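## Task

Get the yellow sponge onto the coffee table in the neighbouring room. The robot must not topple or finish leaning, or the attempt fails. The sponge must stay on the table by itself; if only the robot is holding it there at the end, it is not done.

## Robot and tools

ROBOT. A Hello Robot Stretch 3 with a single arm. It has a two-wheeled base 0.33 m long and 0.34 m wide, a lift that rides up a mast, and a telescoping arm that reaches out to the robot's RIGHT side. The arm only extends sideways, so to move the gripper forward you drive the base, which cannot move sideways. An on-the-spot turn pivots about the point midway between the drive wheels, 0.05 m behind the front edge. With the arm retracted and the wrist folded, a turn sweeps a 0.28 m radius. An unfolded, level gripper reaches beyond that circle. Loose objects may occasionally get nudged by an outside push.

FRAMES. Base frame: origin on the floor between the drive wheels, x forward, y left, z up. hand_pose is reported in this frame, at the point where the closed fingertips meet. With all wrist joints at 0, that frame's x points up, y points back along the arm toward the mast, and z points to the rear. The fingertips are round pads 0.04 m wide. Odometry frame: the base frame at the start of the scene. base_odometry counts wheel rotation only, so slipping shows up as travel. Heading is positive to the left, from -3.142 to 3.142.

execute_actions. Argument "actions" is a list holding exactly one action, or none. An empty list returns only the state and images. An action may contain "base", "joints", or both, and optionally "contact_limits". All its motions start together.
- "base" takes exactly one command, and each is an offset from where the base last reported itself. {"translate_m": d} drives straight d metres, forward positive, range -1 to 1. {"rotate_rad": d} turns in place d radians, left (counter-clockwise seen from above) positive, range -3.2 to 3.2.
- "joints" is a single object of absolute targets keyed by joint name. Done tolerances are in brackets.
  lift_m: arm height on the mast, 0 to 1.1 m (±0.004).
  arm_m: extension, 0 to 0.52 m (±0.004).
  wrist_yaw_rad: -1.345 to 4.42 (±0.02). 0 points the gripper along the arm; positive swings it toward the front; 3.0 folds it over the base.
  wrist_pitch_rad: -1.57 to 0.451 (±0.05). 0 is level; negative tips the fingertips down.
  wrist_roll_rad: -2.911 to 2.911 (±0.02). At 0 the fingers sit side by side and level.
  gripper_m: -0.089 to 0.179 (±0.004); bigger means wider. The real fingertip gap is smaller than this value: about 0.007 less when nearly closed and 0.025 less when wide open, and 0 below 0.007.
  head_pan_rad: -3.953 to 1.73 (±0.02). 0 looks ahead, positive looks left, -1.57 looks along the arm.
  head_tilt_rad: -1.53 to 0.419 (±0.02). 0 is level; negative looks down.
- "contact_limits": {"arm_m": N}, where N is a motor_effort percent from 1 to 100. The arm stops with contact_stop once its effort reaches about N (or -N while retracting), and the limit also caps how hard it holds until the next action. Too low stops it immediately. Values above the maximum are cut down; the result's contact_limits line shows the limit in force, the default and the maximum.
- "cameras": a list drawn from head_camera, nav_camera, wrist_camera, all. Omitted, null or ["all"] returns every camera; [] returns none. The "pictures" line gives the order of the images.
An unknown key or an out-of-range value rejects the whole call and nothing moves. No action lasts more than 15 s. A joint or the base that you leave out may keep pushing toward its earlier target without the status showing it. If a result reports a stop, the later execute_actions, wait and finished_scene calls in that same reply are skipped.

wait: {"seconds": 0 to 10}. Nothing new is commanded, and it returns the same state and images as an empty action. zoom_image: {"camera", "region": [x0,y0,x1,y1]} in pixels of that camera's latest full image, with (0,0) at the top left and at most 504x504. It gives a finer view. finished_scene: {"scene": n}. It ends the scene for good and reports success, so call it only once the object rests on the table by itself.

RESULTS. base_status and joint_status tell how each motion ended. "done" for the base means the wheels turned the full amount, even if they slipped. "off_target" means the joint or base stopped short and may still be pushing. After contact_stop, time_out or torque_fault, the old target is dropped. on_its_own covers what the call did not command; "held at" there is the target being held, not the actual position. motor_effort is a percent of the maximum, positive toward higher values, with the peak in brackets; it is biased and noisy. Positive wheel effort pushes forward. A rest effort outside its normal range suggests a load or contact. lidar_m gives 12 distances in metres from the base origin, in 30-degree sectors: the 1st points straight ahead and they go counter-clockwise (4th left, 7th behind, 10th right). "-" means nothing was seen. The scan plane is 0.17 m up, so it catches table legs but not tops. Its range is 0.15 to 12 m, it misses clear objects, and the mast and a low lift block some sectors. wrist_depth_mm (45 to 1000) and head_depth_mm (280 to 4000, from the sideways head image) are 7x7 grids of median depth. base_tilt is in degrees, with forward and right positive, and has a fixed bias of up to about 4 degrees. turned_by_wheels and turned_by_imu give the turn since the last result.

CAMERAS. head_camera (896x504, pinhole) and nav_camera (672x504, fisheye) both sit on the head and move with pan and tilt. wrist_camera (644x364) rides on the gripper.

SPEED. The base is fast (0.30 m/s, 1.9 rad/s) only when the arm is stowed: lift_m under 0.30, arm_m under 0.03, and wrist_yaw_rad over 2.54. Otherwise it is limited to 0.10 m/s and 0.63 rad/s.

GRIPPING. To grasp, command gripper_m below the object's width; lower values squeeze harder, and the stall guard may weaken the grip so heavy or slippery items slip. To let go, open to at least 0.02 above the value where the fingertips made contact. Neither the reading nor "done" confirms a grasp, so check the cameras. To re-squeeze, send a different value.

SAFETY. Fold or unfold the wrist (yaw to 3.0) only with lift_m between 0.32 and 0.95, wrist_pitch_rad at -0.4 and roll near 0. Once folded, the lift may go down to 0.25. With yaw below -0.4, keep pitch at -0.5 or lower. The arm and lift stop and go slack when they push firmly on something; a slack lift can sink under load or keep pressing. Wrist, head and base have no contact stop, and a wrist servo pushed hard for several seconds turns off for 10 s (torque_fault). The robot can tip if the arm pushes on something solid with the gripper above about 0.45 m, if you push again after a contact_stop, if it drives while holding or hooking something fixed, or if it snags furniture, especially when reversing. If it leans, reverse the last move in small steps, pull the gripper free, and lower lift_m to about 0.2 if it stays tipped. Avoid drops, slams and hard pushes. Shorter robot motion time is better.

Each tool is called after "Emit:" as name(argument=value, ...), one argument or row to a line, values as JSON.

## Session

Emit:
execute_actions(
  actions=[],
)

Scene clock: 0.00 s.
base_odometry: x=+0.000 y=+0.000 heading=+0.000 (m, m, rad; odometry frame)
turned_by_wheels: +0.000 (rad since the last result)
turned_by_imu: +0.000 (rad since the last result)
base_tilt: forward=-1.1 right=-1.4 (deg)
lidar_m: 1.25 0.73 0.64 0.64 0.76 0.71 0.71 0.83 1.48 3.13 1.76 1.82
head_depth_mm: 1704 1695 1686 1669 1655 1649 1106 / 1754 1743 1726 1731 1688 1687 1149 / 1787 1796 1774 1769 1745 1741 1147 / 1833 1844 1841 1803 1796 1777 1768 / 1706 1740 1750 1781 1790 1803 1787 / 1352 1365 1371 1388 1400 1408 1423 / 1112 1120 1128 1134 1143 1152 1160
base_status: not commanded
joint_positions: lift_m=+0.499 arm_m=+0.000 wrist_yaw_rad=+2.988 wrist_pitch_rad=-0.485 wrist_roll_rad=+0.004 gripper_m=+0.037 head_pan_rad=+0.010 head_tilt_rad=+0.007
joint_status: not commanded
motor_effort: left_wheel=+0 right_wheel=+0 lift_m=+30 arm_m=+0 wrist_yaw_rad=+0 wrist_pitch_rad=+5 wrist_roll_rad=+0 gripper_m=+0 head_pan_rad=+0 head_tilt_rad=+2 (%)
hand_pose: x=+0.0118 y=+0.0683 z=+0.4967 quat_wxyz=(+0.222, +0.698, +0.116, +0.670) (m; base frame)
wrist_depth_mm: 658 - 629 621 596 578 566 / 695 - 670 670 650 640 629 / 719 - 751 732 719 695 675 / 750 886 831 809 811 757 760 / 751 867 886 868 845 813 800 / 726 746 - 731 735 730 709 / 640 644 - 634 633 618 616
pictures: head_camera (sideways: a quarter turn clockwise sets it upright), nav_camera (sideways: a quarter turn counterclockwise sets it upright), wrist_camera
Images, in order (width x height): head_camera 896x504, nav_camera 672x504, wrist_camera 644x364.

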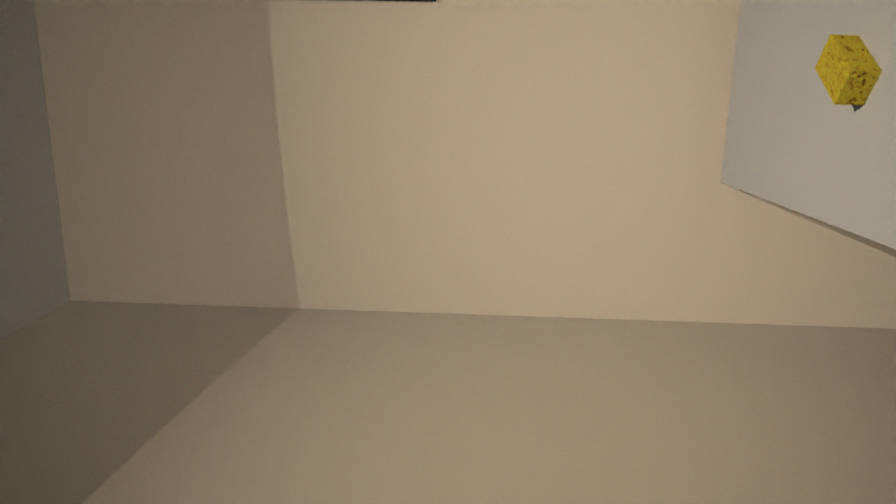

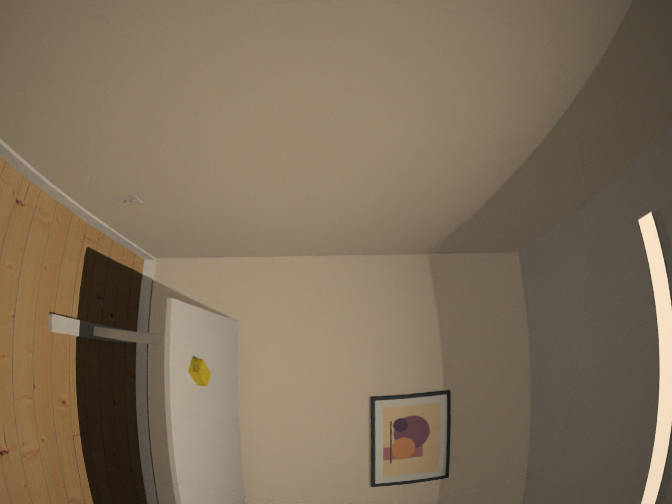

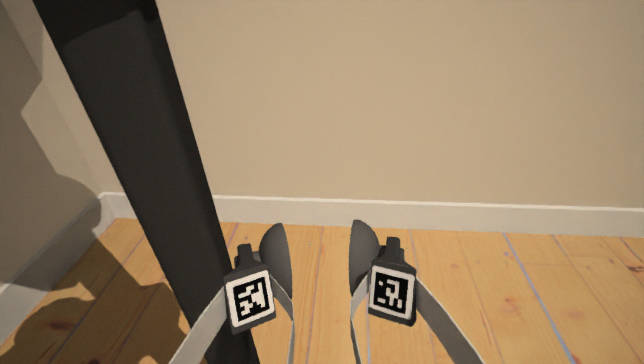

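Emit:
execute_actions(
  actions=[
    {"joints":{"head_pan_rad":-0.35,"head_tilt_rad":-0.6}},
  ],
)

Emit:
execute_actions(
  actions=[
    {"joints":{"head_pan_rad":-1.57,"head_tilt_rad":-0.4}},
  ],
)

Scene clock: 1.23 s.
base_odometry: x=+0.000 y=+0.000 heading=+0.000 (m, m, rad; odometry frame)
turned_by_wheels: +0.000 (rad since the last result)
turned_by_imu: +0.000 (rad since the last result)
base_tilt: forward=-1.1 right=-1.3 (deg)
lidar_m: 1.24 0.74 0.64 0.64 0.76 0.71 0.71 0.83 1.48 3.13 1.76 1.82
head_depth_mm: 1567 1713 1567 2135 1893 1533 1291 / 1563 1701 1548 2124 1876 1525 1285 / 1536 1695 1522 2076 1872 1521 1283 / 1544 1686 1501 2067 1838 1506 1269 / 1527 1681 1485 1547 1782 1499 1263 / 1523 1648 1473 1196 1761 1493 1268 / 1510 1646 1808 2006 1809 1483 1261
base_status: not commanded
joint_positions: lift_m=+0.499 arm_m=+0.000 wrist_yaw_rad=+2.988 wrist_pitch_rad=-0.485 wrist_roll_rad=+0.004 gripper_m=+0.037 head_pan_rad=-0.343 head_tilt_rad=-0.592
joint_status: all done
motor_effort: left_wheel=+0(0) right_wheel=+0(0) lift_m=+30(31) arm_m=+0(0) wrist_yaw_rad=+0(0) wrist_pitch_rad=+5(5) wrist_roll_rad=+0(0) gripper_m=-1(0) head_pan_rad=-4(28) head_tilt_rad=-6(42) (%)
hand_pose: x=+0.0118 y=+0.0683 z=+0.4967 quat_wxyz=(+0.222, +0.698, +0.116, +0.670) (m; base frame)
wrist_depth_mm: 668 - 606 608 592 585 577 / 690 - 684 668 652 623 618 / 728 - 746 744 714 696 678 / 751 892 849 814 797 779 770 / 725 859 874 855 834 819 803 / 720 749 - 724 746 702 718 / 647 638 - 621 617 609 610
pictures: head_camera (sideways: a quarter turn clockwise sets it upright), nav_camera (sideways: a quarter turn counterclockwise sets it upright), wrist_camera
Images, in order (width x height): head_camera 896x504, nav_camera 672x504, wrist_camera 644x364.

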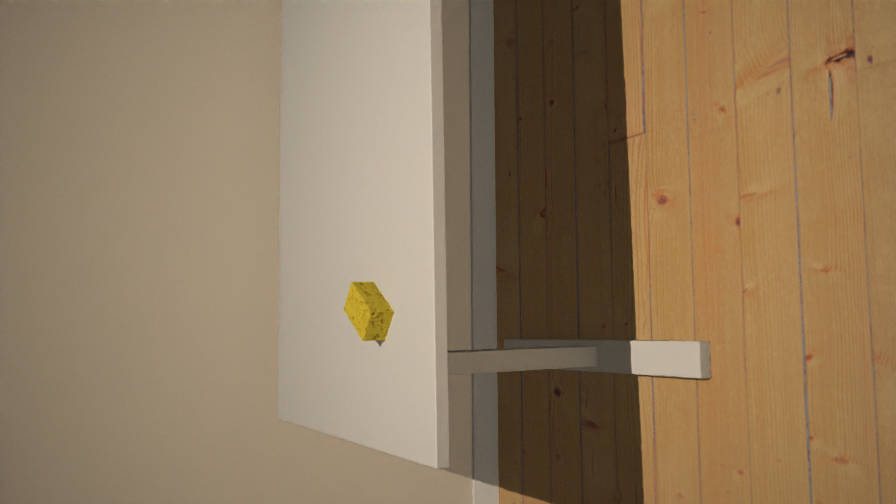

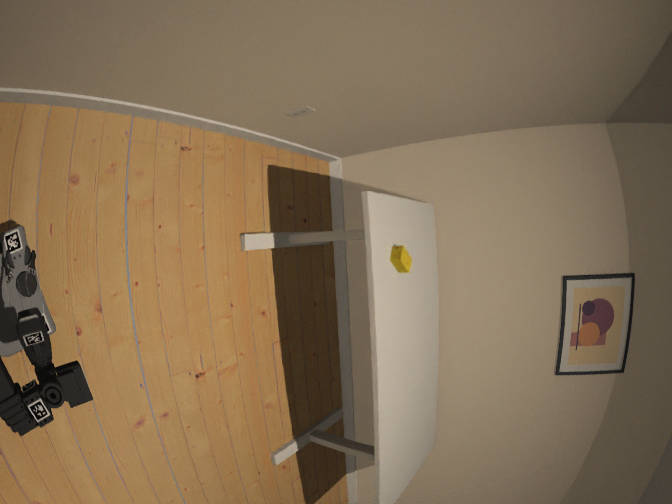

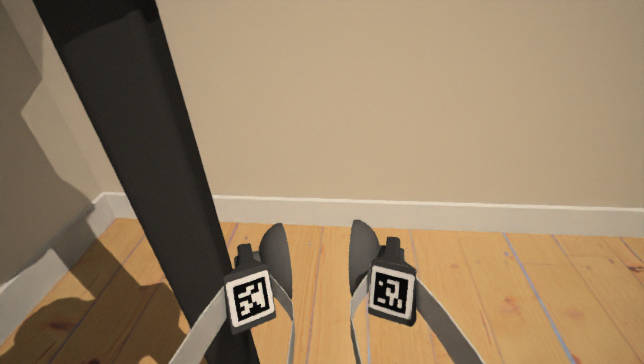

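Scene clock: 2.40 s.
base_odometry: x=+0.000 y=+0.000 heading=+0.000 (m, m, rad; odometry frame)
turned_by_wheels: +0.000 (rad since the last result)
turned_by_imu: +0.000 (rad since the last result)
base_tilt: forward=-1.1 right=-1.4 (deg)
lidar_m: 1.24 0.74 0.64 0.64 0.76 0.71 0.71 0.83 1.48 3.13 1.77 1.82
head_depth_mm: 2558 2742 2875 3030 2394 1817 1463 / 2631 2771 2952 3104 2386 1827 1462 / 2671 2838 3016 3193 2366 1815 1455 / 2748 2936 3131 3270 2340 1804 1449 / 2818 2980 3206 3361 2342 1774 1443 / 2899 3096 3265 3312 2321 1768 1433 / 2932 3042 3136 3134 2297 1756 1420
base_status: not commanded
joint_positions: lift_m=+0.499 arm_m=+0.000 wrist_yaw_rad=+2.988 wrist_pitch_rad=-0.485 wrist_roll_rad=+0.004 gripper_m=+0.037 head_pan_rad=-1.563 head_tilt_rad=-0.409
joint_status: all done
motor_effort: left_wheel=+0(0) right_wheel=-1(1) lift_m=+30(31) arm_m=+0(1) wrist_yaw_rad=+0(0) wrist_pitch_rad=+5(4) wrist_roll_rad=+0(0) gripper_m=+0(0) head_pan_rad=-4(46) head_tilt_rad=+6(26) (%)
hand_pose: x=+0.0118 y=+0.0683 z=+0.4967 quat_wxyz=(+0.222, +0.698, +0.116, +0.670) (m; base frame)
wrist_depth_mm: 662 - 630 611 599 592 572 / 700 - 681 664 656 644 618 / 720 - 750 736 716 692 675 / 752 899 854 829 780 776 745 / 742 871 854 858 834 819 804 / 733 741 - 739 757 703 711 / 641 640 - 634 618 616 623
pictures: head_camera (sideways: a quarter turn clockwise sets it upright), nav_camera (sideways: a quarter turn counterclockwise sets it upright), wrist_camera
Images, in order (width x height): head_camera 896x504, nav_camera 672x504, wrist_camera 644x364.

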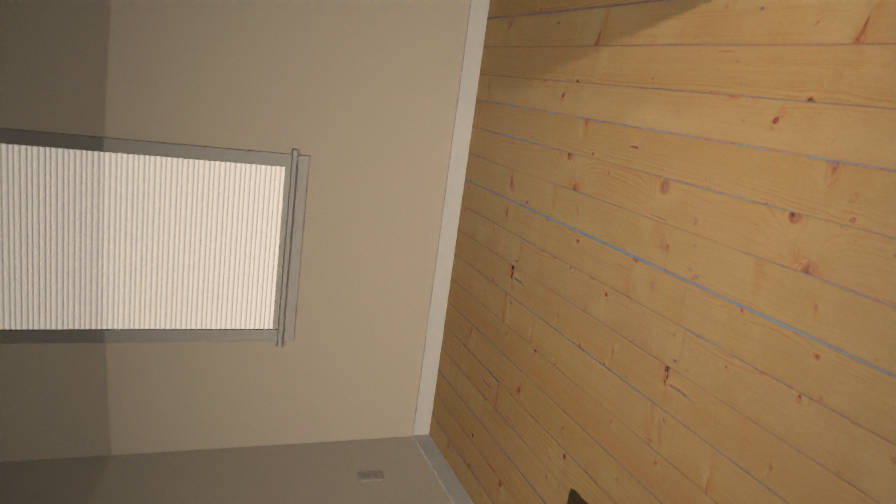

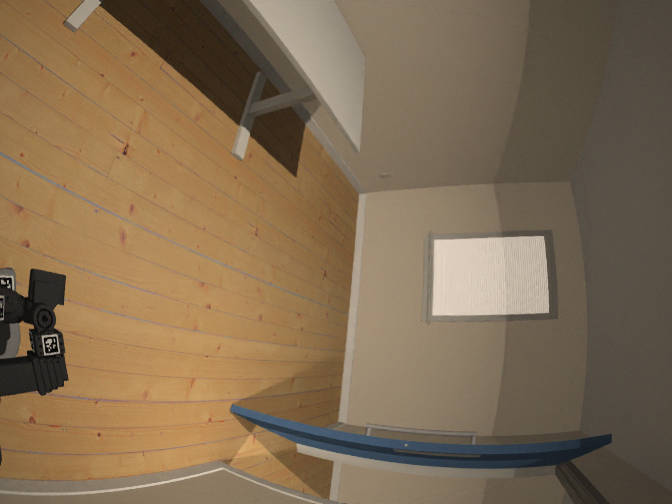

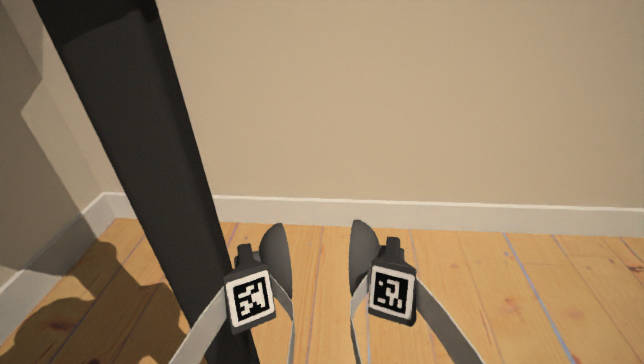

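Emit:
execute_actions(
  actions=[
    {"base":{"rotate_rad":-0.25},"joints":{"lift_m":0.93,"head_pan_rad":0,"head_tilt_rad":-0.8}},
  ],
  cameras=[],
)

Emit:
execute_actions(
  actions=[
    {"base":{"translate_m":0.5}},
  ],
  cameras=["head_camera"],
)

Emit:
execute_actions(
  actions=[
    {"base":{"rotate_rad":1.57},"joints":{"head_pan_rad":-1.57,"head_tilt_rad":-0.8,"wrist_yaw_rad":1.57}},
  ],
)

Scene clock: 8.80 s.
base_odometry: x=+0.000 y=+0.000 heading=-0.250 (m, m, rad; odometry frame)
turned_by_wheels: -0.250 (rad since the last result)
turned_by_imu: -0.248 (rad since the last result)
base_tilt: forward=-1.1 right=-1.4 (deg)
lidar_m: 1.34 0.89 0.66 0.64 0.68 0.73 0.71 0.74 1.04 3.12 2.50 1.76
head_depth_mm: 1567 1375 2043 1877 1570 1346 1177 / 1574 1371 2036 1861 1553 1343 1176 / 1577 1343 2049 1844 1553 1329 1171 / 1570 1323 2043 1833 1538 1327 1160 / 1581 1310 1598 1783 1534 1321 1159 / 1583 1724 2026 1805 1526 1318 1154 / 1589 1797 1979 1810 1516 1298 1147
base_status: done
joint_positions: lift_m=+0.929 arm_m=+0.000 wrist_yaw_rad=+2.988 wrist_pitch_rad=-0.485 wrist_roll_rad=+0.004 gripper_m=+0.037 head_pan_rad=-0.007 head_tilt_rad=-0.790
joint_status: all done
motor_effort: left_wheel=+4(8) right_wheel=-7(10) lift_m=+40(40) arm_m=+0(1) wrist_yaw_rad=+0(0) wrist_pitch_rad=+5(5) wrist_roll_rad=+0(0) gripper_m=+0(0) head_pan_rad=+3(48) head_tilt_rad=-6(37) (%)
hand_pose: x=+0.0117 y=+0.0682 z=+0.9273 quat_wxyz=(+0.223, +0.698, +0.117, +0.670) (m; base frame)
wrist_depth_mm: 544 - 592 618 633 696 713 / 582 - 650 667 701 753 782 / 648 - 711 721 785 840 880 / 701 731 776 846 865 958 - / 781 803 854 929 - - - / 853 936 - - - - - / 873 - - - - - -
pictures: none
No camera images: the call's "cameras" was empty. Leave "cameras" out to get every camera's image.

Scene clock: 14.80 s.
base_odometry: x=+0.485 y=-0.123 heading=-0.250 (m, m, rad; odometry frame)
turned_by_wheels: +0.000 (rad since the last result)
turned_by_imu: +0.002 (rad since the last result)
base_tilt: forward=-1.0 right=-1.4 (deg)
lidar_m: 0.83 0.86 0.64 0.63 0.66 0.92 1.21 1.27 1.70 3.13 1.42 1.35
head_depth_mm: 1131 1254 1032 829 1458 1337 1175 / 1132 1248 1025 823 1460 1338 1173 / 1134 1234 1017 817 1455 1340 1170 / 1131 1233 1006 794 1443 1324 1162 / 1140 1239 1002 809 1340 1296 1163 / 1133 1269 993 804 1431 1318 1151 / 1137 1291 1482 1658 1483 1308 1152
base_status: done
joint_positions: lift_m=+0.929 arm_m=+0.000 wrist_yaw_rad=+2.988 wrist_pitch_rad=-0.485 wrist_roll_rad=+0.004 gripper_m=+0.037 head_pan_rad=-0.007 head_tilt_rad=-0.790
joint_status: not commanded
motor_effort: left_wheel=+3(7) right_wheel=-5(8) lift_m=+41(40) arm_m=+0(1) wrist_yaw_rad=+0(0) wrist_pitch_rad=+5(5) wrist_roll_rad=+0(0) gripper_m=+0(0) head_pan_rad=+3(3) head_tilt_rad=-6(6) (%)
hand_pose: x=+0.0117 y=+0.0682 z=+0.9273 quat_wxyz=(+0.223, +0.698, +0.117, +0.670) (m; base frame)
wrist_depth_mm: 540 - 584 595 631 659 691 / 576 - 623 654 702 721 762 / 625 - 684 731 753 824 858 / 686 708 766 787 838 890 - / 765 790 839 901 933 - - / 848 883 - - - - - / 952 - - - - - -
pictures: head_camera (sideways: a quarter turn clockwise sets it upright)
Images, in order (width x height): head_camera 896x504.

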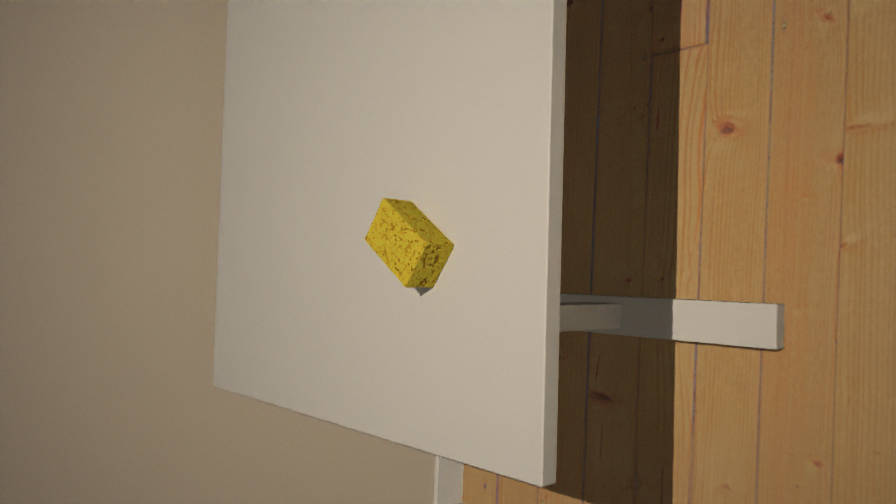

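Scene clock: 18.27 s.
base_odometry: x=+0.485 y=-0.123 heading=+1.320 (m, m, rad; odometry frame)
turned_by_wheels: +1.570 (rad since the last result)
turned_by_imu: +1.565 (rad since the last result)
base_tilt: forward=-1.1 right=-1.4 (deg)
lidar_m: 0.63 0.66 0.92 1.21 1.27 1.70 3.14 1.43 1.35 0.83 0.86 0.64
head_depth_mm: 1128 1245 1032 865 - - 1180 / 1132 1241 1025 846 - - 1158 / 1135 1230 1015 817 - - 1149 / 1142 1242 1006 794 - - 1127 / 1142 1247 1000 806 1398 1340 1105 / 1151 1279 1029 800 1464 1371 - / 1150 1307 1491 1685 1511 - -
base_status: done
joint_positions: lift_m=+0.929 arm_m=+0.000 wrist_yaw_rad=+1.572 wrist_pitch_rad=-0.485 wrist_roll_rad=+0.004 gripper_m=+0.037 head_pan_rad=-1.563 head_tilt_rad=-0.790
joint_status: all done
motor_effort: left_wheel=-3(7) right_wheel=+7(12) lift_m=+39(39) arm_m=-1(0) wrist_yaw_rad=-1(2) wrist_pitch_rad=+5(5) wrist_roll_rad=+0(0) gripper_m=-1(0) head_pan_rad=-4(47) head_tilt_rad=-7(6) (%)
hand_pose: x=+0.1940 y=-0.1445 z=+0.9273 quat_wxyz=(+0.605, +0.606, -0.365, +0.364) (m; base frame)
wrist_depth_mm: 479 473 478 479 485 478 484 / 522 524 524 519 528 533 531 / 579 585 575 575 585 578 586 / 647 642 641 647 642 652 638 / 707 734 720 737 741 723 721 / 825 842 814 822 806 843 845 / 952 968 - 945 - 938 951
pictures: head_camera (sideways: a quarter turn clockwise sets it upright), nav_camera (sideways: a quarter turn counterclockwise sets it upright), wrist_camera
Images, in order (width x height): head_camera 896x504, nav_camera 672x504, wrist_camera 644x364.

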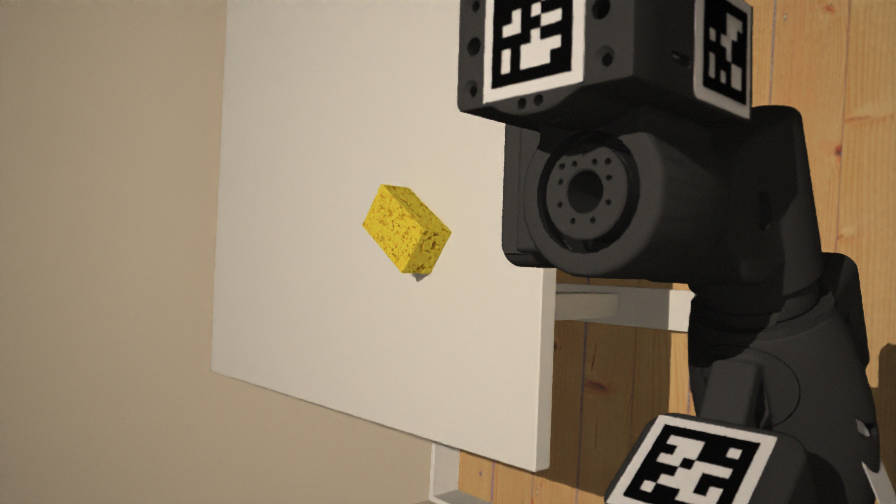

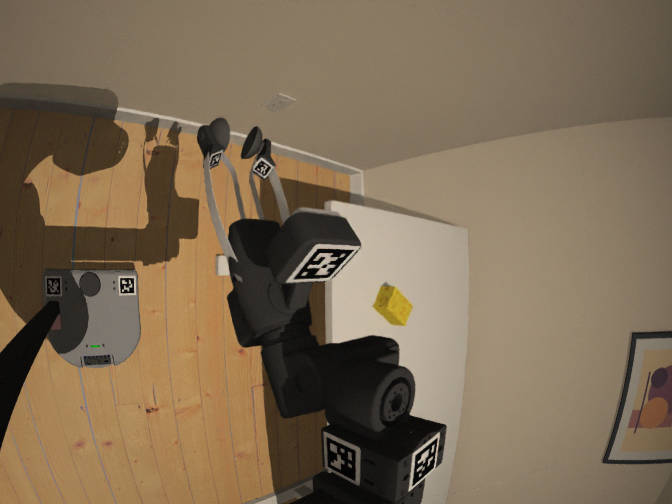

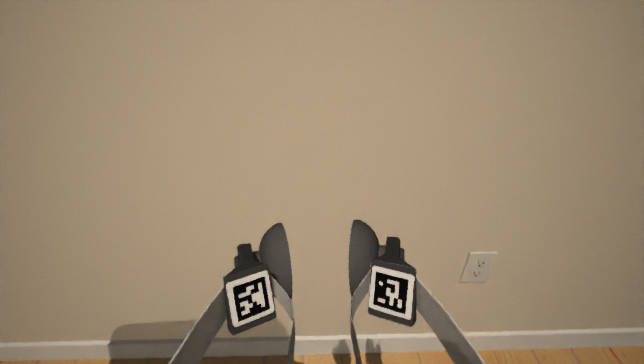

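Emit:
execute_actions(
  actions=[
    {"joints":{"lift_m":1.02,"wrist_yaw_rad":0,"arm_m":0.1,"gripper_m":0.16}},
  ],
  cameras=[],
)

Emit:
execute_actions(
  actions=[
    {"joints":{"wrist_pitch_rad":-1.57,"arm_m":0.4}},
  ],
)

Scene clock: 20.50 s.
base_odometry: x=+0.485 y=-0.123 heading=+1.320 (m, m, rad; odometry frame)
turned_by_wheels: +0.000 (rad since the last result)
turned_by_imu: +0.000 (rad since the last result)
base_tilt: forward=-1.0 right=-1.4 (deg)
lidar_m: 0.63 0.66 0.92 1.21 1.27 1.70 3.14 1.42 1.35 0.83 0.86 0.64
head_depth_mm: - - - 793 1468 1347 1174 / - - - 798 1463 1334 1171 / 1098 - - 773 1446 1331 1160 / 1115 - - 769 1466 1319 1167 / 1145 1241 966 806 1404 1292 1153 / 1145 1275 1067 801 1461 1309 1153 / 1147 1306 1500 1673 1481 1311 1147
base_status: not commanded
joint_positions: lift_m=+1.019 arm_m=+0.100 wrist_yaw_rad=+0.002 wrist_pitch_rad=-0.486 wrist_roll_rad=+0.004 gripper_m=+0.160 head_pan_rad=-1.563 head_tilt_rad=-0.790
joint_status: all done
motor_effort: left_wheel=-4(3) right_wheel=+5(6) lift_m=+39(43) arm_m=+4(6) wrist_yaw_rad=-2(2) wrist_pitch_rad=+5(5) wrist_roll_rad=+0(0) gripper_m=+0(81) head_pan_rad=-3(3) head_tilt_rad=-6(6) (%)
hand_pose: x=-0.0210 y=-0.4599 z=+1.0172 quat_wxyz=(+0.686, +0.171, -0.687, -0.170) (m; base frame)
wrist_depth_mm: 734 845 839 852 841 857 856 / 733 911 932 914 923 921 941 / 742 - - 942 918 882 879 / 721 - 802 718 731 702 713 / 714 - 592 588 594 600 570 / 711 - 504 481 495 - 496 / 658 992 434 434 428 425 416
pictures: none
No camera images: the call's "cameras" was empty. Leave "cameras" out to get every camera's image.

Scene clock: 23.93 s.
base_odometry: x=+0.485 y=-0.123 heading=+1.320 (m, m, rad; odometry frame)
turned_by_wheels: +0.000 (rad since the last result)
turned_by_imu: +0.001 (rad since the last result)
base_tilt: forward=-1.1 right=-1.3 (deg)
lidar_m: 0.63 0.66 0.92 1.21 1.27 1.70 3.14 1.42 1.35 0.83 0.86 0.64
head_depth_mm: - 1241 1028 827 1461 1352 1173 / 1148 1235 1024 824 1447 1337 1170 / - 1232 1018 814 1444 1328 1165 / 1137 - 992 794 1474 1325 1163 / 1141 1246 1031 808 1398 1299 1160 / 1150 1275 1029 799 1465 1310 1155 / 1152 1305 1502 1680 1479 1306 1148
base_status: not commanded
joint_positions: lift_m=+1.019 arm_m=+0.400 wrist_yaw_rad=+0.001 wrist_pitch_rad=-1.564 wrist_roll_rad=+0.004 gripper_m=+0.160 head_pan_rad=-1.563 head_tilt_rad=-0.790
joint_status: all done
motor_effort: left_wheel=-3(3) right_wheel=+6(6) lift_m=+40(40) arm_m=+4(3) wrist_yaw_rad=-1(1) wrist_pitch_rad=-2(4) wrist_roll_rad=+0(0) gripper_m=+0(0) head_pan_rad=-3(3) head_tilt_rad=-7(6) (%)
hand_pose: x=-0.0216 y=-0.5221 z=+0.9017 quat_wxyz=(+0.501, +0.498, -0.502, -0.499) (m; base frame)
wrist_depth_mm: 739 314 320 281 319 324 328 / 734 321 323 310 329 331 333 / 742 331 330 331 335 337 340 / 726 338 338 338 343 343 345 / 737 345 344 - - - - / 714 - - - - - - / 672 - - - - - -
pictures: head_camera (sideways: a quarter turn clockwise sets it upright), nav_camera (sideways: a quarter turn counterclockwise sets it upright), wrist_camera
Images, in order (width x height): head_camera 896x504, nav_camera 672x504, wrist_camera 644x364.

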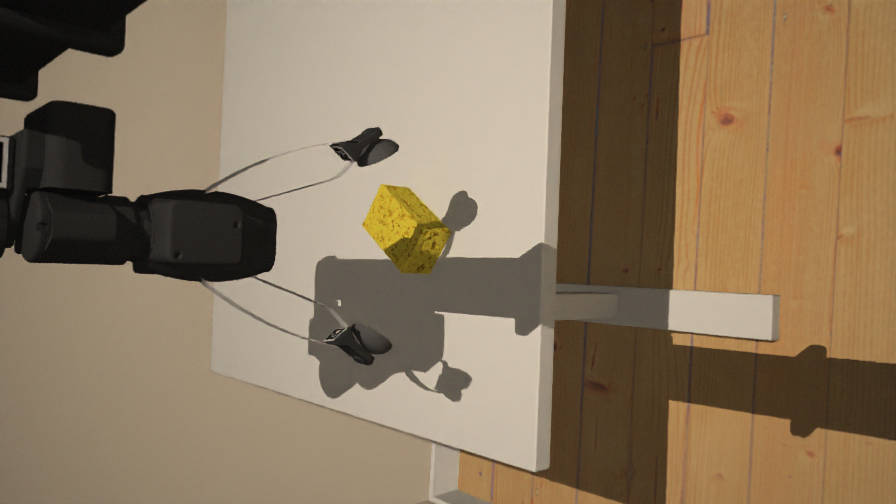

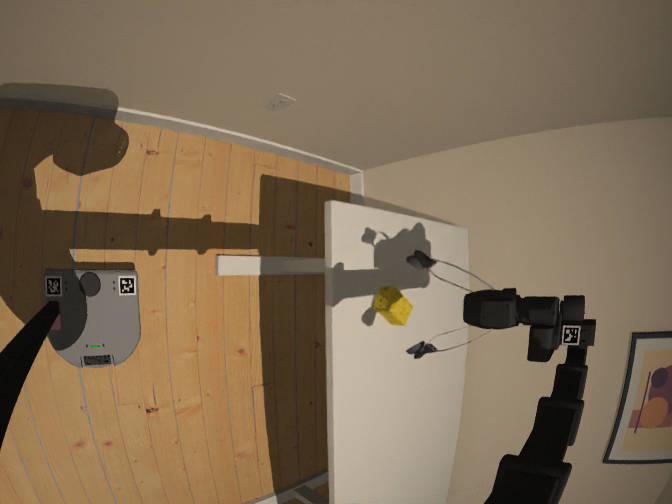

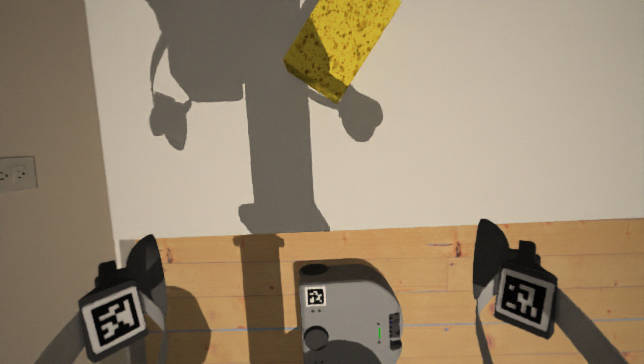

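Emit:
execute_actions(
  actions=[
    {"joints":{"wrist_pitch_rad":-1.3,"wrist_yaw_rad":-0.6,"arm_m":0.5,"lift_m":0.98}},
  ],
)

Scene clock: 26.80 s.
base_odometry: x=+0.485 y=-0.123 heading=+1.320 (m, m, rad; odometry frame)
turned_by_wheels: +0.000 (rad since the last result)
turned_by_imu: +0.001 (rad since the last result)
base_tilt: forward=-1.1 right=-1.3 (deg)
lidar_m: 0.63 0.65 0.92 1.21 1.27 1.70 3.13 1.42 1.35 0.83 0.86 0.64
head_depth_mm: - - 994 829 1458 1345 1179 / 1168 1241 1023 823 1461 1338 1175 / - 1262 1013 817 1445 1331 1165 / - - 1004 793 1472 1325 1160 / 1142 1248 994 806 1398 1298 1161 / 1147 1277 1029 800 1461 1310 1158 / 1148 1301 1496 1669 1488 1313 1150
base_status: not commanded
joint_positions: lift_m=+0.981 arm_m=+0.500 wrist_yaw_rad=-0.598 wrist_pitch_rad=-1.306 wrist_roll_rad=+0.004 gripper_m=+0.160 head_pan_rad=-1.563 head_tilt_rad=-0.790
joint_status: all done
motor_effort: left_wheel=-3(3) right_wheel=+6(6) lift_m=+17(32) arm_m=+3(3) wrist_yaw_rad=-1(0) wrist_pitch_rad=+2(3) wrist_roll_rad=+0(0) gripper_m=+0(1) head_pan_rad=-3(3) head_tilt_rad=-7(6) (%)
hand_pose: x=-0.0462 y=-0.6805 z=+0.8657 quat_wxyz=(+0.409, +0.244, -0.664, -0.577) (m; base frame)
wrist_depth_mm: 333 335 338 336 343 338 337 / 326 328 326 330 329 333 331 / 317 319 319 319 324 324 330 / 311 313 315 315 317 319 321 / 306 303 308 265 310 307 310 / 299 303 302 261 305 - - / 655 293 294 297 296 300 943
pictures: head_camera (sideways: a quarter turn clockwise sets it upright), nav_camera (sideways: a quarter turn counterclockwise sets it upright), wrist_camera
Images, in order (width x height): head_camera 896x504, nav_camera 672x504, wrist_camera 644x364.

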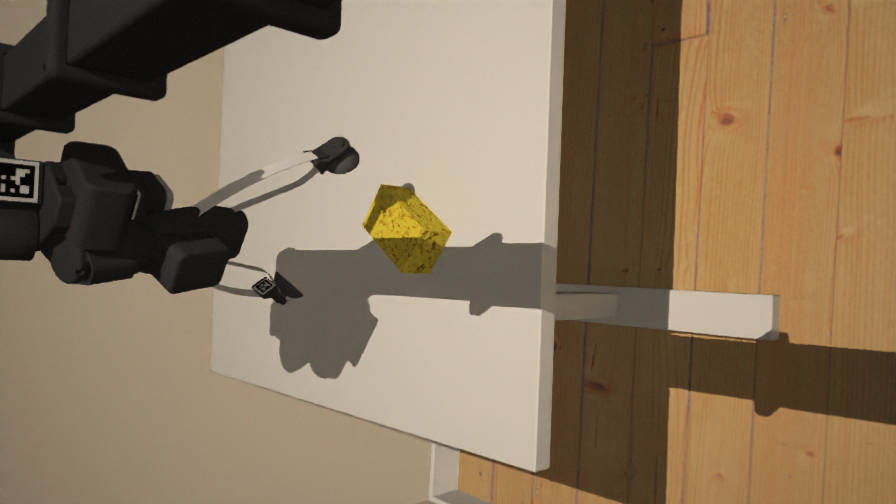

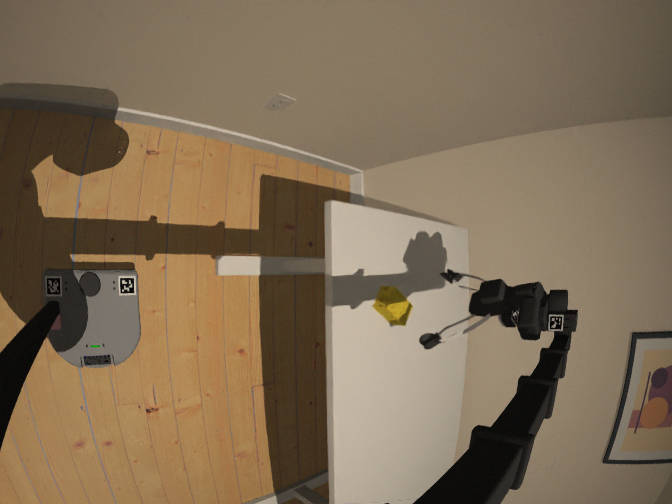

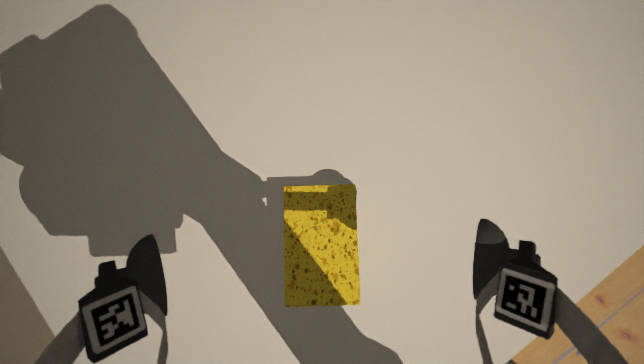

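Emit:
execute_actions(
  actions=[
    {"joints":{"lift_m":0.86,"gripper_m":0.13}},
  ],
  cameras=["wrist_camera","head_camera"],
)

Scene clock: 29.00 s.
base_odometry: x=+0.485 y=-0.123 heading=+1.320 (m, m, rad; odometry frame)
turned_by_wheels: +0.000 (rad since the last result)
turned_by_imu: +0.000 (rad since the last result)
base_tilt: forward=-1.1 right=-1.3 (deg)
lidar_m: 0.63 0.66 0.93 1.21 1.27 1.70 3.14 1.42 1.35 0.83 0.86 0.64
head_depth_mm: 1132 1247 1068 - - 1316 1172 / 1127 1242 - 808 1470 1335 1175 / 1132 - 1018 805 1446 1333 1170 / 1143 1238 - 793 1466 1318 1164 / 1145 1245 1001 804 1391 1289 1161 / 1146 1274 1030 801 1456 1319 1154 / 1152 1304 1497 1680 1480 1305 1147
base_status: not commanded
joint_positions: lift_m=+0.861 arm_m=+0.500 wrist_yaw_rad=-0.598 wrist_pitch_rad=-1.306 wrist_roll_rad=+0.004 gripper_m=+0.130 head_pan_rad=-1.563 head_tilt_rad=-0.790
joint_status: all done
motor_effort: left_wheel=-4(3) right_wheel=+6(6) lift_m=+16(18) arm_m=+4(4) wrist_yaw_rad=-2(1) wrist_pitch_rad=+2(2) wrist_roll_rad=+0(0) gripper_m=-1(85) head_pan_rad=-3(3) head_tilt_rad=-6(6) (%)
hand_pose: x=-0.0462 y=-0.6805 z=+0.7457 quat_wxyz=(+0.409, +0.244, -0.664, -0.577) (m; base frame)
wrist_depth_mm: 208 209 209 210 212 211 212 / 203 203 204 206 205 206 208 / 200 200 199 201 201 201 203 / 195 196 196 152 197 197 197 / 190 192 192 148 192 194 193 / 186 187 187 145 187 190 190 / 183 182 184 142 183 185 186
pictures: head_camera (sideways: a quarter turn clockwise sets it upright), wrist_camera
Images, in order (width x height): head_camera 896x504, wrist_camera 644x364.

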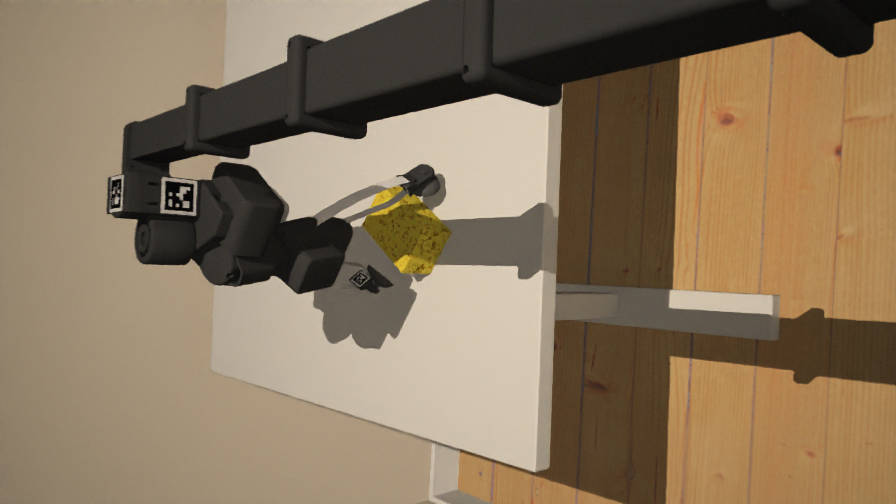

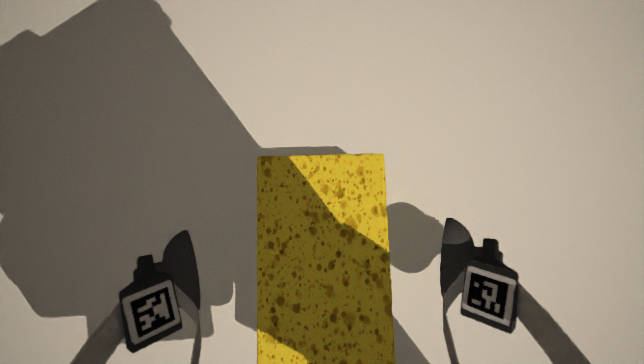

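Emit:
execute_actions(
  actions=[
    {"joints":{"lift_m":0.848}},
  ],
  cameras=[],
)

Emit:
execute_actions(
  actions=[
    {"joints":{"gripper_m":0.01}},
  ],
  cameras=[],
)

Emit:
execute_actions(
  actions=[
    {"joints":{"lift_m":0.92}},
  ],
)

Scene clock: 30.03 s.
base_odometry: x=+0.485 y=-0.123 heading=+1.320 (m, m, rad; odometry frame)
turned_by_wheels: +0.000 (rad since the last result)
turned_by_imu: +0.000 (rad since the last result)
base_tilt: forward=-1.0 right=-1.4 (deg)
lidar_m: 0.63 0.66 0.93 1.21 1.27 1.70 3.13 1.42 1.35 0.83 0.86 0.64
head_depth_mm: 1130 1246 1067 - - - 1199 / 1129 1236 - 799 1459 1345 1175 / 1134 - 1009 806 1445 1328 1165 / 1139 1244 - 793 1467 1324 1161 / 1141 1244 1000 806 1393 1293 1158 / 1143 1271 1025 800 1458 1317 1155 / 1149 1301 1505 1680 1477 1305 1153
base_status: not commanded
joint_positions: lift_m=+0.849 arm_m=+0.500 wrist_yaw_rad=-0.598 wrist_pitch_rad=-1.306 wrist_roll_rad=+0.004 gripper_m=+0.130 head_pan_rad=-1.563 head_tilt_rad=-0.790
joint_status: all done
motor_effort: left_wheel=-3(3) right_wheel=+6(7) lift_m=+16(17) arm_m=+4(3) wrist_yaw_rad=-2(1) wrist_pitch_rad=+2(2) wrist_roll_rad=+0(0) gripper_m=-1(0) head_pan_rad=-3(3) head_tilt_rad=-6(6) (%)
hand_pose: x=-0.0462 y=-0.6805 z=+0.7337 quat_wxyz=(+0.409, +0.244, -0.664, -0.577) (m; base frame)
wrist_depth_mm: 195 195 196 197 198 199 199 / 191 192 191 192 194 194 195 / 186 188 188 189 190 189 191 / 182 184 184 139 184 185 186 / 178 179 179 136 180 183 182 / 174 175 176 134 176 178 179 / 171 172 172 131 174 174 175
pictures: none
No camera images: the call's "cameras" was empty. Leave "cameras" out to get every camera's image.

Scene clock: 31.73 s.
base_odometry: x=+0.485 y=-0.123 heading=+1.320 (m, m, rad; odometry frame)
turned_by_wheels: +0.000 (rad since the last result)
turned_by_imu: +0.001 (rad since the last result)
base_tilt: forward=-1.1 right=-1.5 (deg)
lidar_m: 0.63 0.66 0.92 1.21 1.27 1.70 3.14 1.42 1.35 0.83 0.86 0.64
head_depth_mm: 1126 1253 1072 - - - 1194 / 1134 1236 - 802 1460 1339 1178 / 1134 - 1013 805 1449 1335 1168 / 1143 1244 - 794 1463 1326 1167 / 1145 1246 1001 807 1398 1289 1160 / 1146 1270 1031 804 1464 1316 1153 / 1152 1300 1503 1683 1484 1313 1148
base_status: not commanded
joint_positions: lift_m=+0.849 arm_m=+0.500 wrist_yaw_rad=-0.600 wrist_pitch_rad=-1.293 wrist_roll_rad=+0.004 gripper_m=+0.011 head_pan_rad=-1.563 head_tilt_rad=-0.790
joint_status: all done
motor_effort: left_wheel=-1(3) right_wheel=-1(6) lift_m=+16(16) arm_m=+4(3) wrist_yaw_rad=+0(2) wrist_pitch_rad=-3(3) wrist_roll_rad=+0(0) gripper_m=-22(100) head_pan_rad=-4(3) head_tilt_rad=-6(5) (%)
hand_pose: x=-0.0482 y=-0.6833 z=+0.7343 quat_wxyz=(+0.412, +0.239, -0.665, -0.574) (m; base frame)
wrist_depth_mm: 203 205 203 205 205 206 207 / 198 200 199 200 200 199 201 / 194 195 194 194 195 195 195 / 189 189 188 144 190 189 190 / 184 185 185 141 185 186 186 / 180 181 138 137 139 181 181 / 175 176 175 134 177 177 178
pictures: none
No camera images: the call's "cameras" was empty. Leave "cameras" out to get every camera's image.

Scene clock: 33.50 s.
base_odometry: x=+0.485 y=-0.123 heading=+1.320 (m, m, rad; odometry frame)
turned_by_wheels: +0.000 (rad since the last result)
turned_by_imu: +0.000 (rad since the last result)
base_tilt: forward=-1.0 right=-1.3 (deg)
lidar_m: 0.63 0.66 0.92 1.21 1.27 1.70 3.14 1.42 1.35 0.83 0.86 0.64
head_depth_mm: 1126 1228 - - 1467 1335 1174 / 1100 - 989 823 1452 1334 1176 / 1104 1223 1030 816 1456 1334 1169 / 1117 - 786 792 1472 1331 1167 / 1141 1245 997 806 1398 1292 1160 / 1148 1271 1030 802 1454 1313 1153 / 1152 1300 1499 1684 1480 1307 1147
base_status: not commanded
joint_positions: lift_m=+0.919 arm_m=+0.500 wrist_yaw_rad=-0.600 wrist_pitch_rad=-1.300 wrist_roll_rad=+0.004 gripper_m=+0.011 head_pan_rad=-1.563 head_tilt_rad=-0.790
joint_status: all done
motor_effort: left_wheel=-1(2) right_wheel=+2(4) lift_m=+41(41) arm_m=+3(3) wrist_yaw_rad=+0(0) wrist_pitch_rad=+0(3) wrist_roll_rad=+0(0) gripper_m=-18(21) head_pan_rad=-3(4) head_tilt_rad=-6(5) (%)
hand_pose: x=-0.0472 y=-0.6819 z=+0.8048 quat_wxyz=(+0.410, +0.241, -0.665, -0.576) (m; base frame)
wrist_depth_mm: 274 271 272 275 276 279 280 / 267 266 267 268 267 271 268 / 258 261 260 261 263 264 263 / 253 254 254 138 256 257 259 / 246 248 248 135 250 253 252 / 243 242 133 132 133 244 249 / 237 239 237 130 239 240 243
pictures: head_camera (sideways: a quarter turn clockwise sets it upright), nav_camera (sideways: a quarter turn counterclockwise sets it upright), wrist_camera
Images, in order (width x height): head_camera 896x504, nav_camera 672x504, wrist_camera 644x364.

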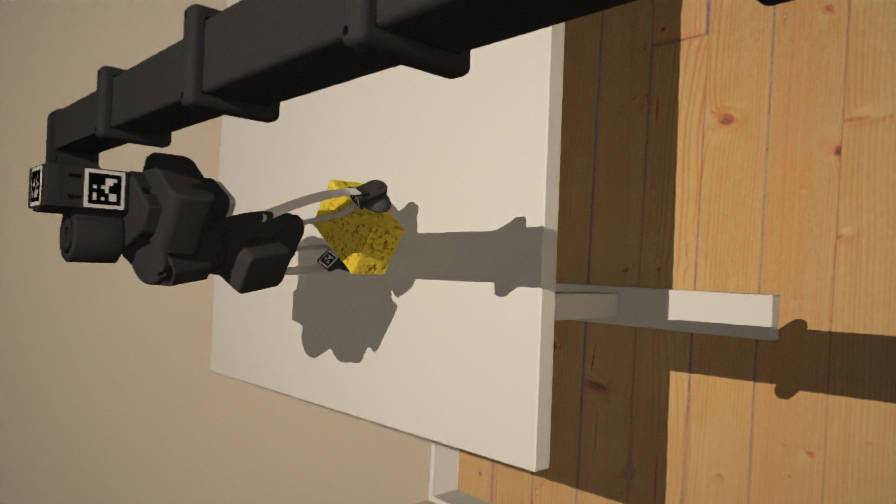

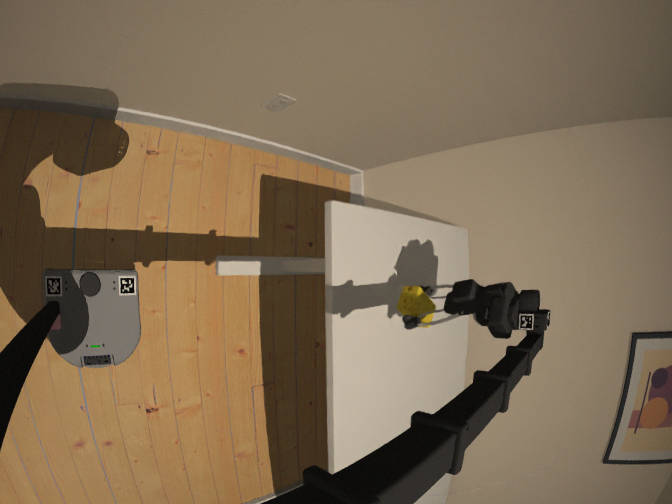

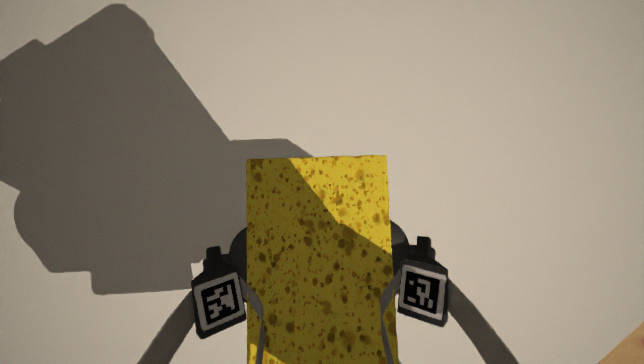

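Emit:
execute_actions(
  actions=[
    {"joints":{"arm_m":0.0,"wrist_yaw_rad":0,"head_pan_rad":-3.6,"head_tilt_rad":-0.4,"wrist_pitch_rad":-0.4,"lift_m":0.93}},
  ],
  cameras=[],
)

Emit:
execute_actions(
  actions=[
    {"joints":{"wrist_yaw_rad":3.0}},
  ],
)

Scene clock: 42.03 s.
base_odometry: x=+0.485 y=-0.123 heading=+1.320 (m, m, rad; odometry frame)
turned_by_wheels: +0.000 (rad since the last result)
turned_by_imu: +0.001 (rad since the last result)
base_tilt: forward=-1.0 right=-1.4 (deg)
lidar_m: 0.63 0.66 0.92 1.21 1.27 1.70 3.15 1.42 1.35 0.83 0.86 0.65
head_depth_mm: 3285 1569 1639 1697 - - - / 3191 3438 3738 3726 - - - / 1937 1866 3480 3463 - - - / 2439 2580 2705 2857 - - - / 2790 2979 3183 3281 2478 - - / 2729 2887 3103 3186 2408 - - / 2625 2795 2937 3077 2421 - -
base_status: not commanded
joint_positions: lift_m=+0.929 arm_m=+0.000 wrist_yaw_rad=-0.001 wrist_pitch_rad=-0.423 wrist_roll_rad=+0.004 gripper_m=+0.011 head_pan_rad=-3.593 head_tilt_rad=-0.409
joint_status: all done
motor_effort: left_wheel=-1(1) right_wheel=+2(2) lift_m=+40(40) arm_m=-4(1) wrist_yaw_rad=+0(1) wrist_pitch_rad=+8(9) wrist_roll_rad=+0(0) gripper_m=-17(17) head_pan_rad=-3(48) head_tilt_rad=+6(36) (%)
hand_pose: x=-0.0218 y=-0.3692 z=+0.9410 quat_wxyz=(+0.690, +0.148, -0.692, -0.149) (m; base frame)
wrist_depth_mm: 756 928 915 949 933 957 923 / 730 - - - - - - / 740 - - 872 850 841 816 / 726 - 666 138 603 624 616 / 739 - 508 135 486 496 492 / 723 925 132 132 133 418 416 / 722 898 393 129 - - -
pictures: none
No camera images: the call's "cameras" was empty. Leave "cameras" out to get every camera's image.

Scene clock: 44.53 s.
base_odometry: x=+0.485 y=-0.123 heading=+1.320 (m, m, rad; odometry frame)
turned_by_wheels: +0.000 (rad since the last result)
turned_by_imu: +0.000 (rad since the last result)
base_tilt: forward=-1.1 right=-1.4 (deg)
lidar_m: 0.63 0.66 0.92 1.21 1.27 1.71 3.14 1.42 1.35 0.83 0.86 0.64
head_depth_mm: 3277 1567 1638 1691 - - - / 3248 3460 3757 3725 - - - / 1945 1869 3508 3419 - - - / 2419 2554 2715 2835 - - - / 2796 2979 3192 3289 2504 - - / 2742 2875 3078 3170 2424 - - / 2604 2753 2946 3092 2399 - -
base_status: not commanded
joint_positions: lift_m=+0.929 arm_m=+0.000 wrist_yaw_rad=+2.998 wrist_pitch_rad=-0.422 wrist_roll_rad=+0.004 gripper_m=+0.011 head_pan_rad=-3.593 head_tilt_rad=-0.409
joint_status: all done
motor_effort: left_wheel=-1(1) right_wheel=+2(2) lift_m=+40(39) arm_m=-4(4) wrist_yaw_rad=+1(1) wrist_pitch_rad=+8(8) wrist_roll_rad=+0(0) gripper_m=-17(18) head_pan_rad=-3(4) head_tilt_rad=+5(5) (%)
hand_pose: x=+0.0109 y=+0.0762 z=+0.9411 quat_wxyz=(+0.198, +0.701, +0.098, +0.678) (m; base frame)
wrist_depth_mm: - - - - - 857 611 / - - - - - 871 610 / - - - - - 871 627 / - - - 138 - 866 630 / - - 136 135 - 902 645 / - - - 132 133 902 658 / - - 130 130 - 894 672
pictures: head_camera (sideways: a quarter turn clockwise sets it upright), nav_camera (sideways: a quarter turn counterclockwise sets it upright), wrist_camera
Images, in order (width x height): head_camera 896x504, nav_camera 672x504, wrist_camera 644x364.

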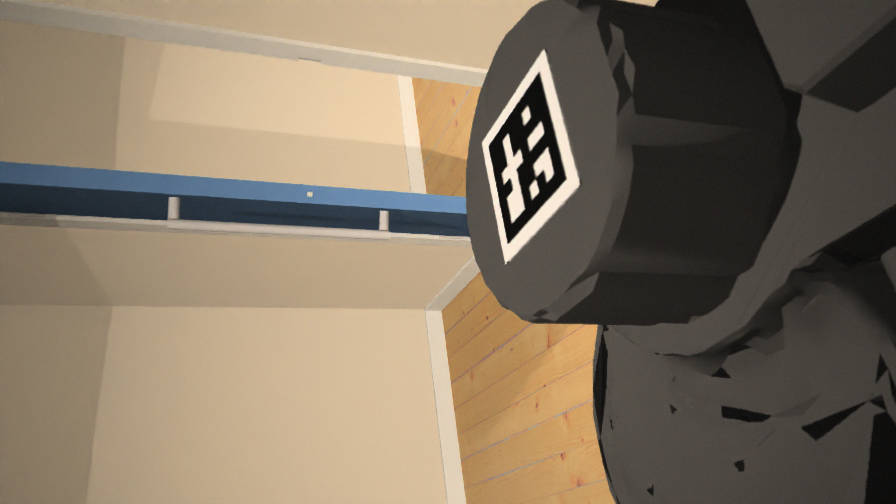

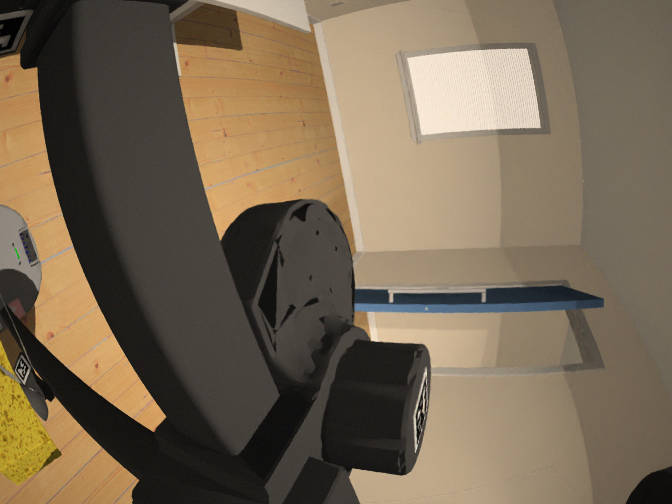

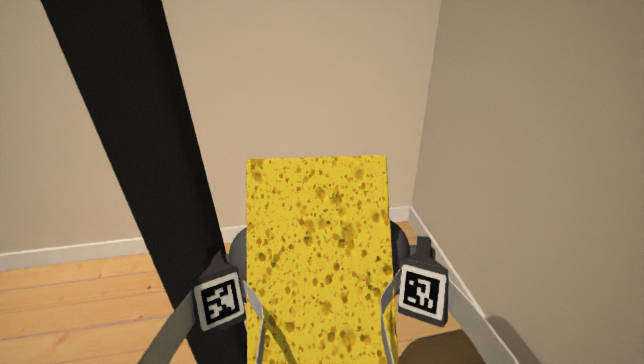

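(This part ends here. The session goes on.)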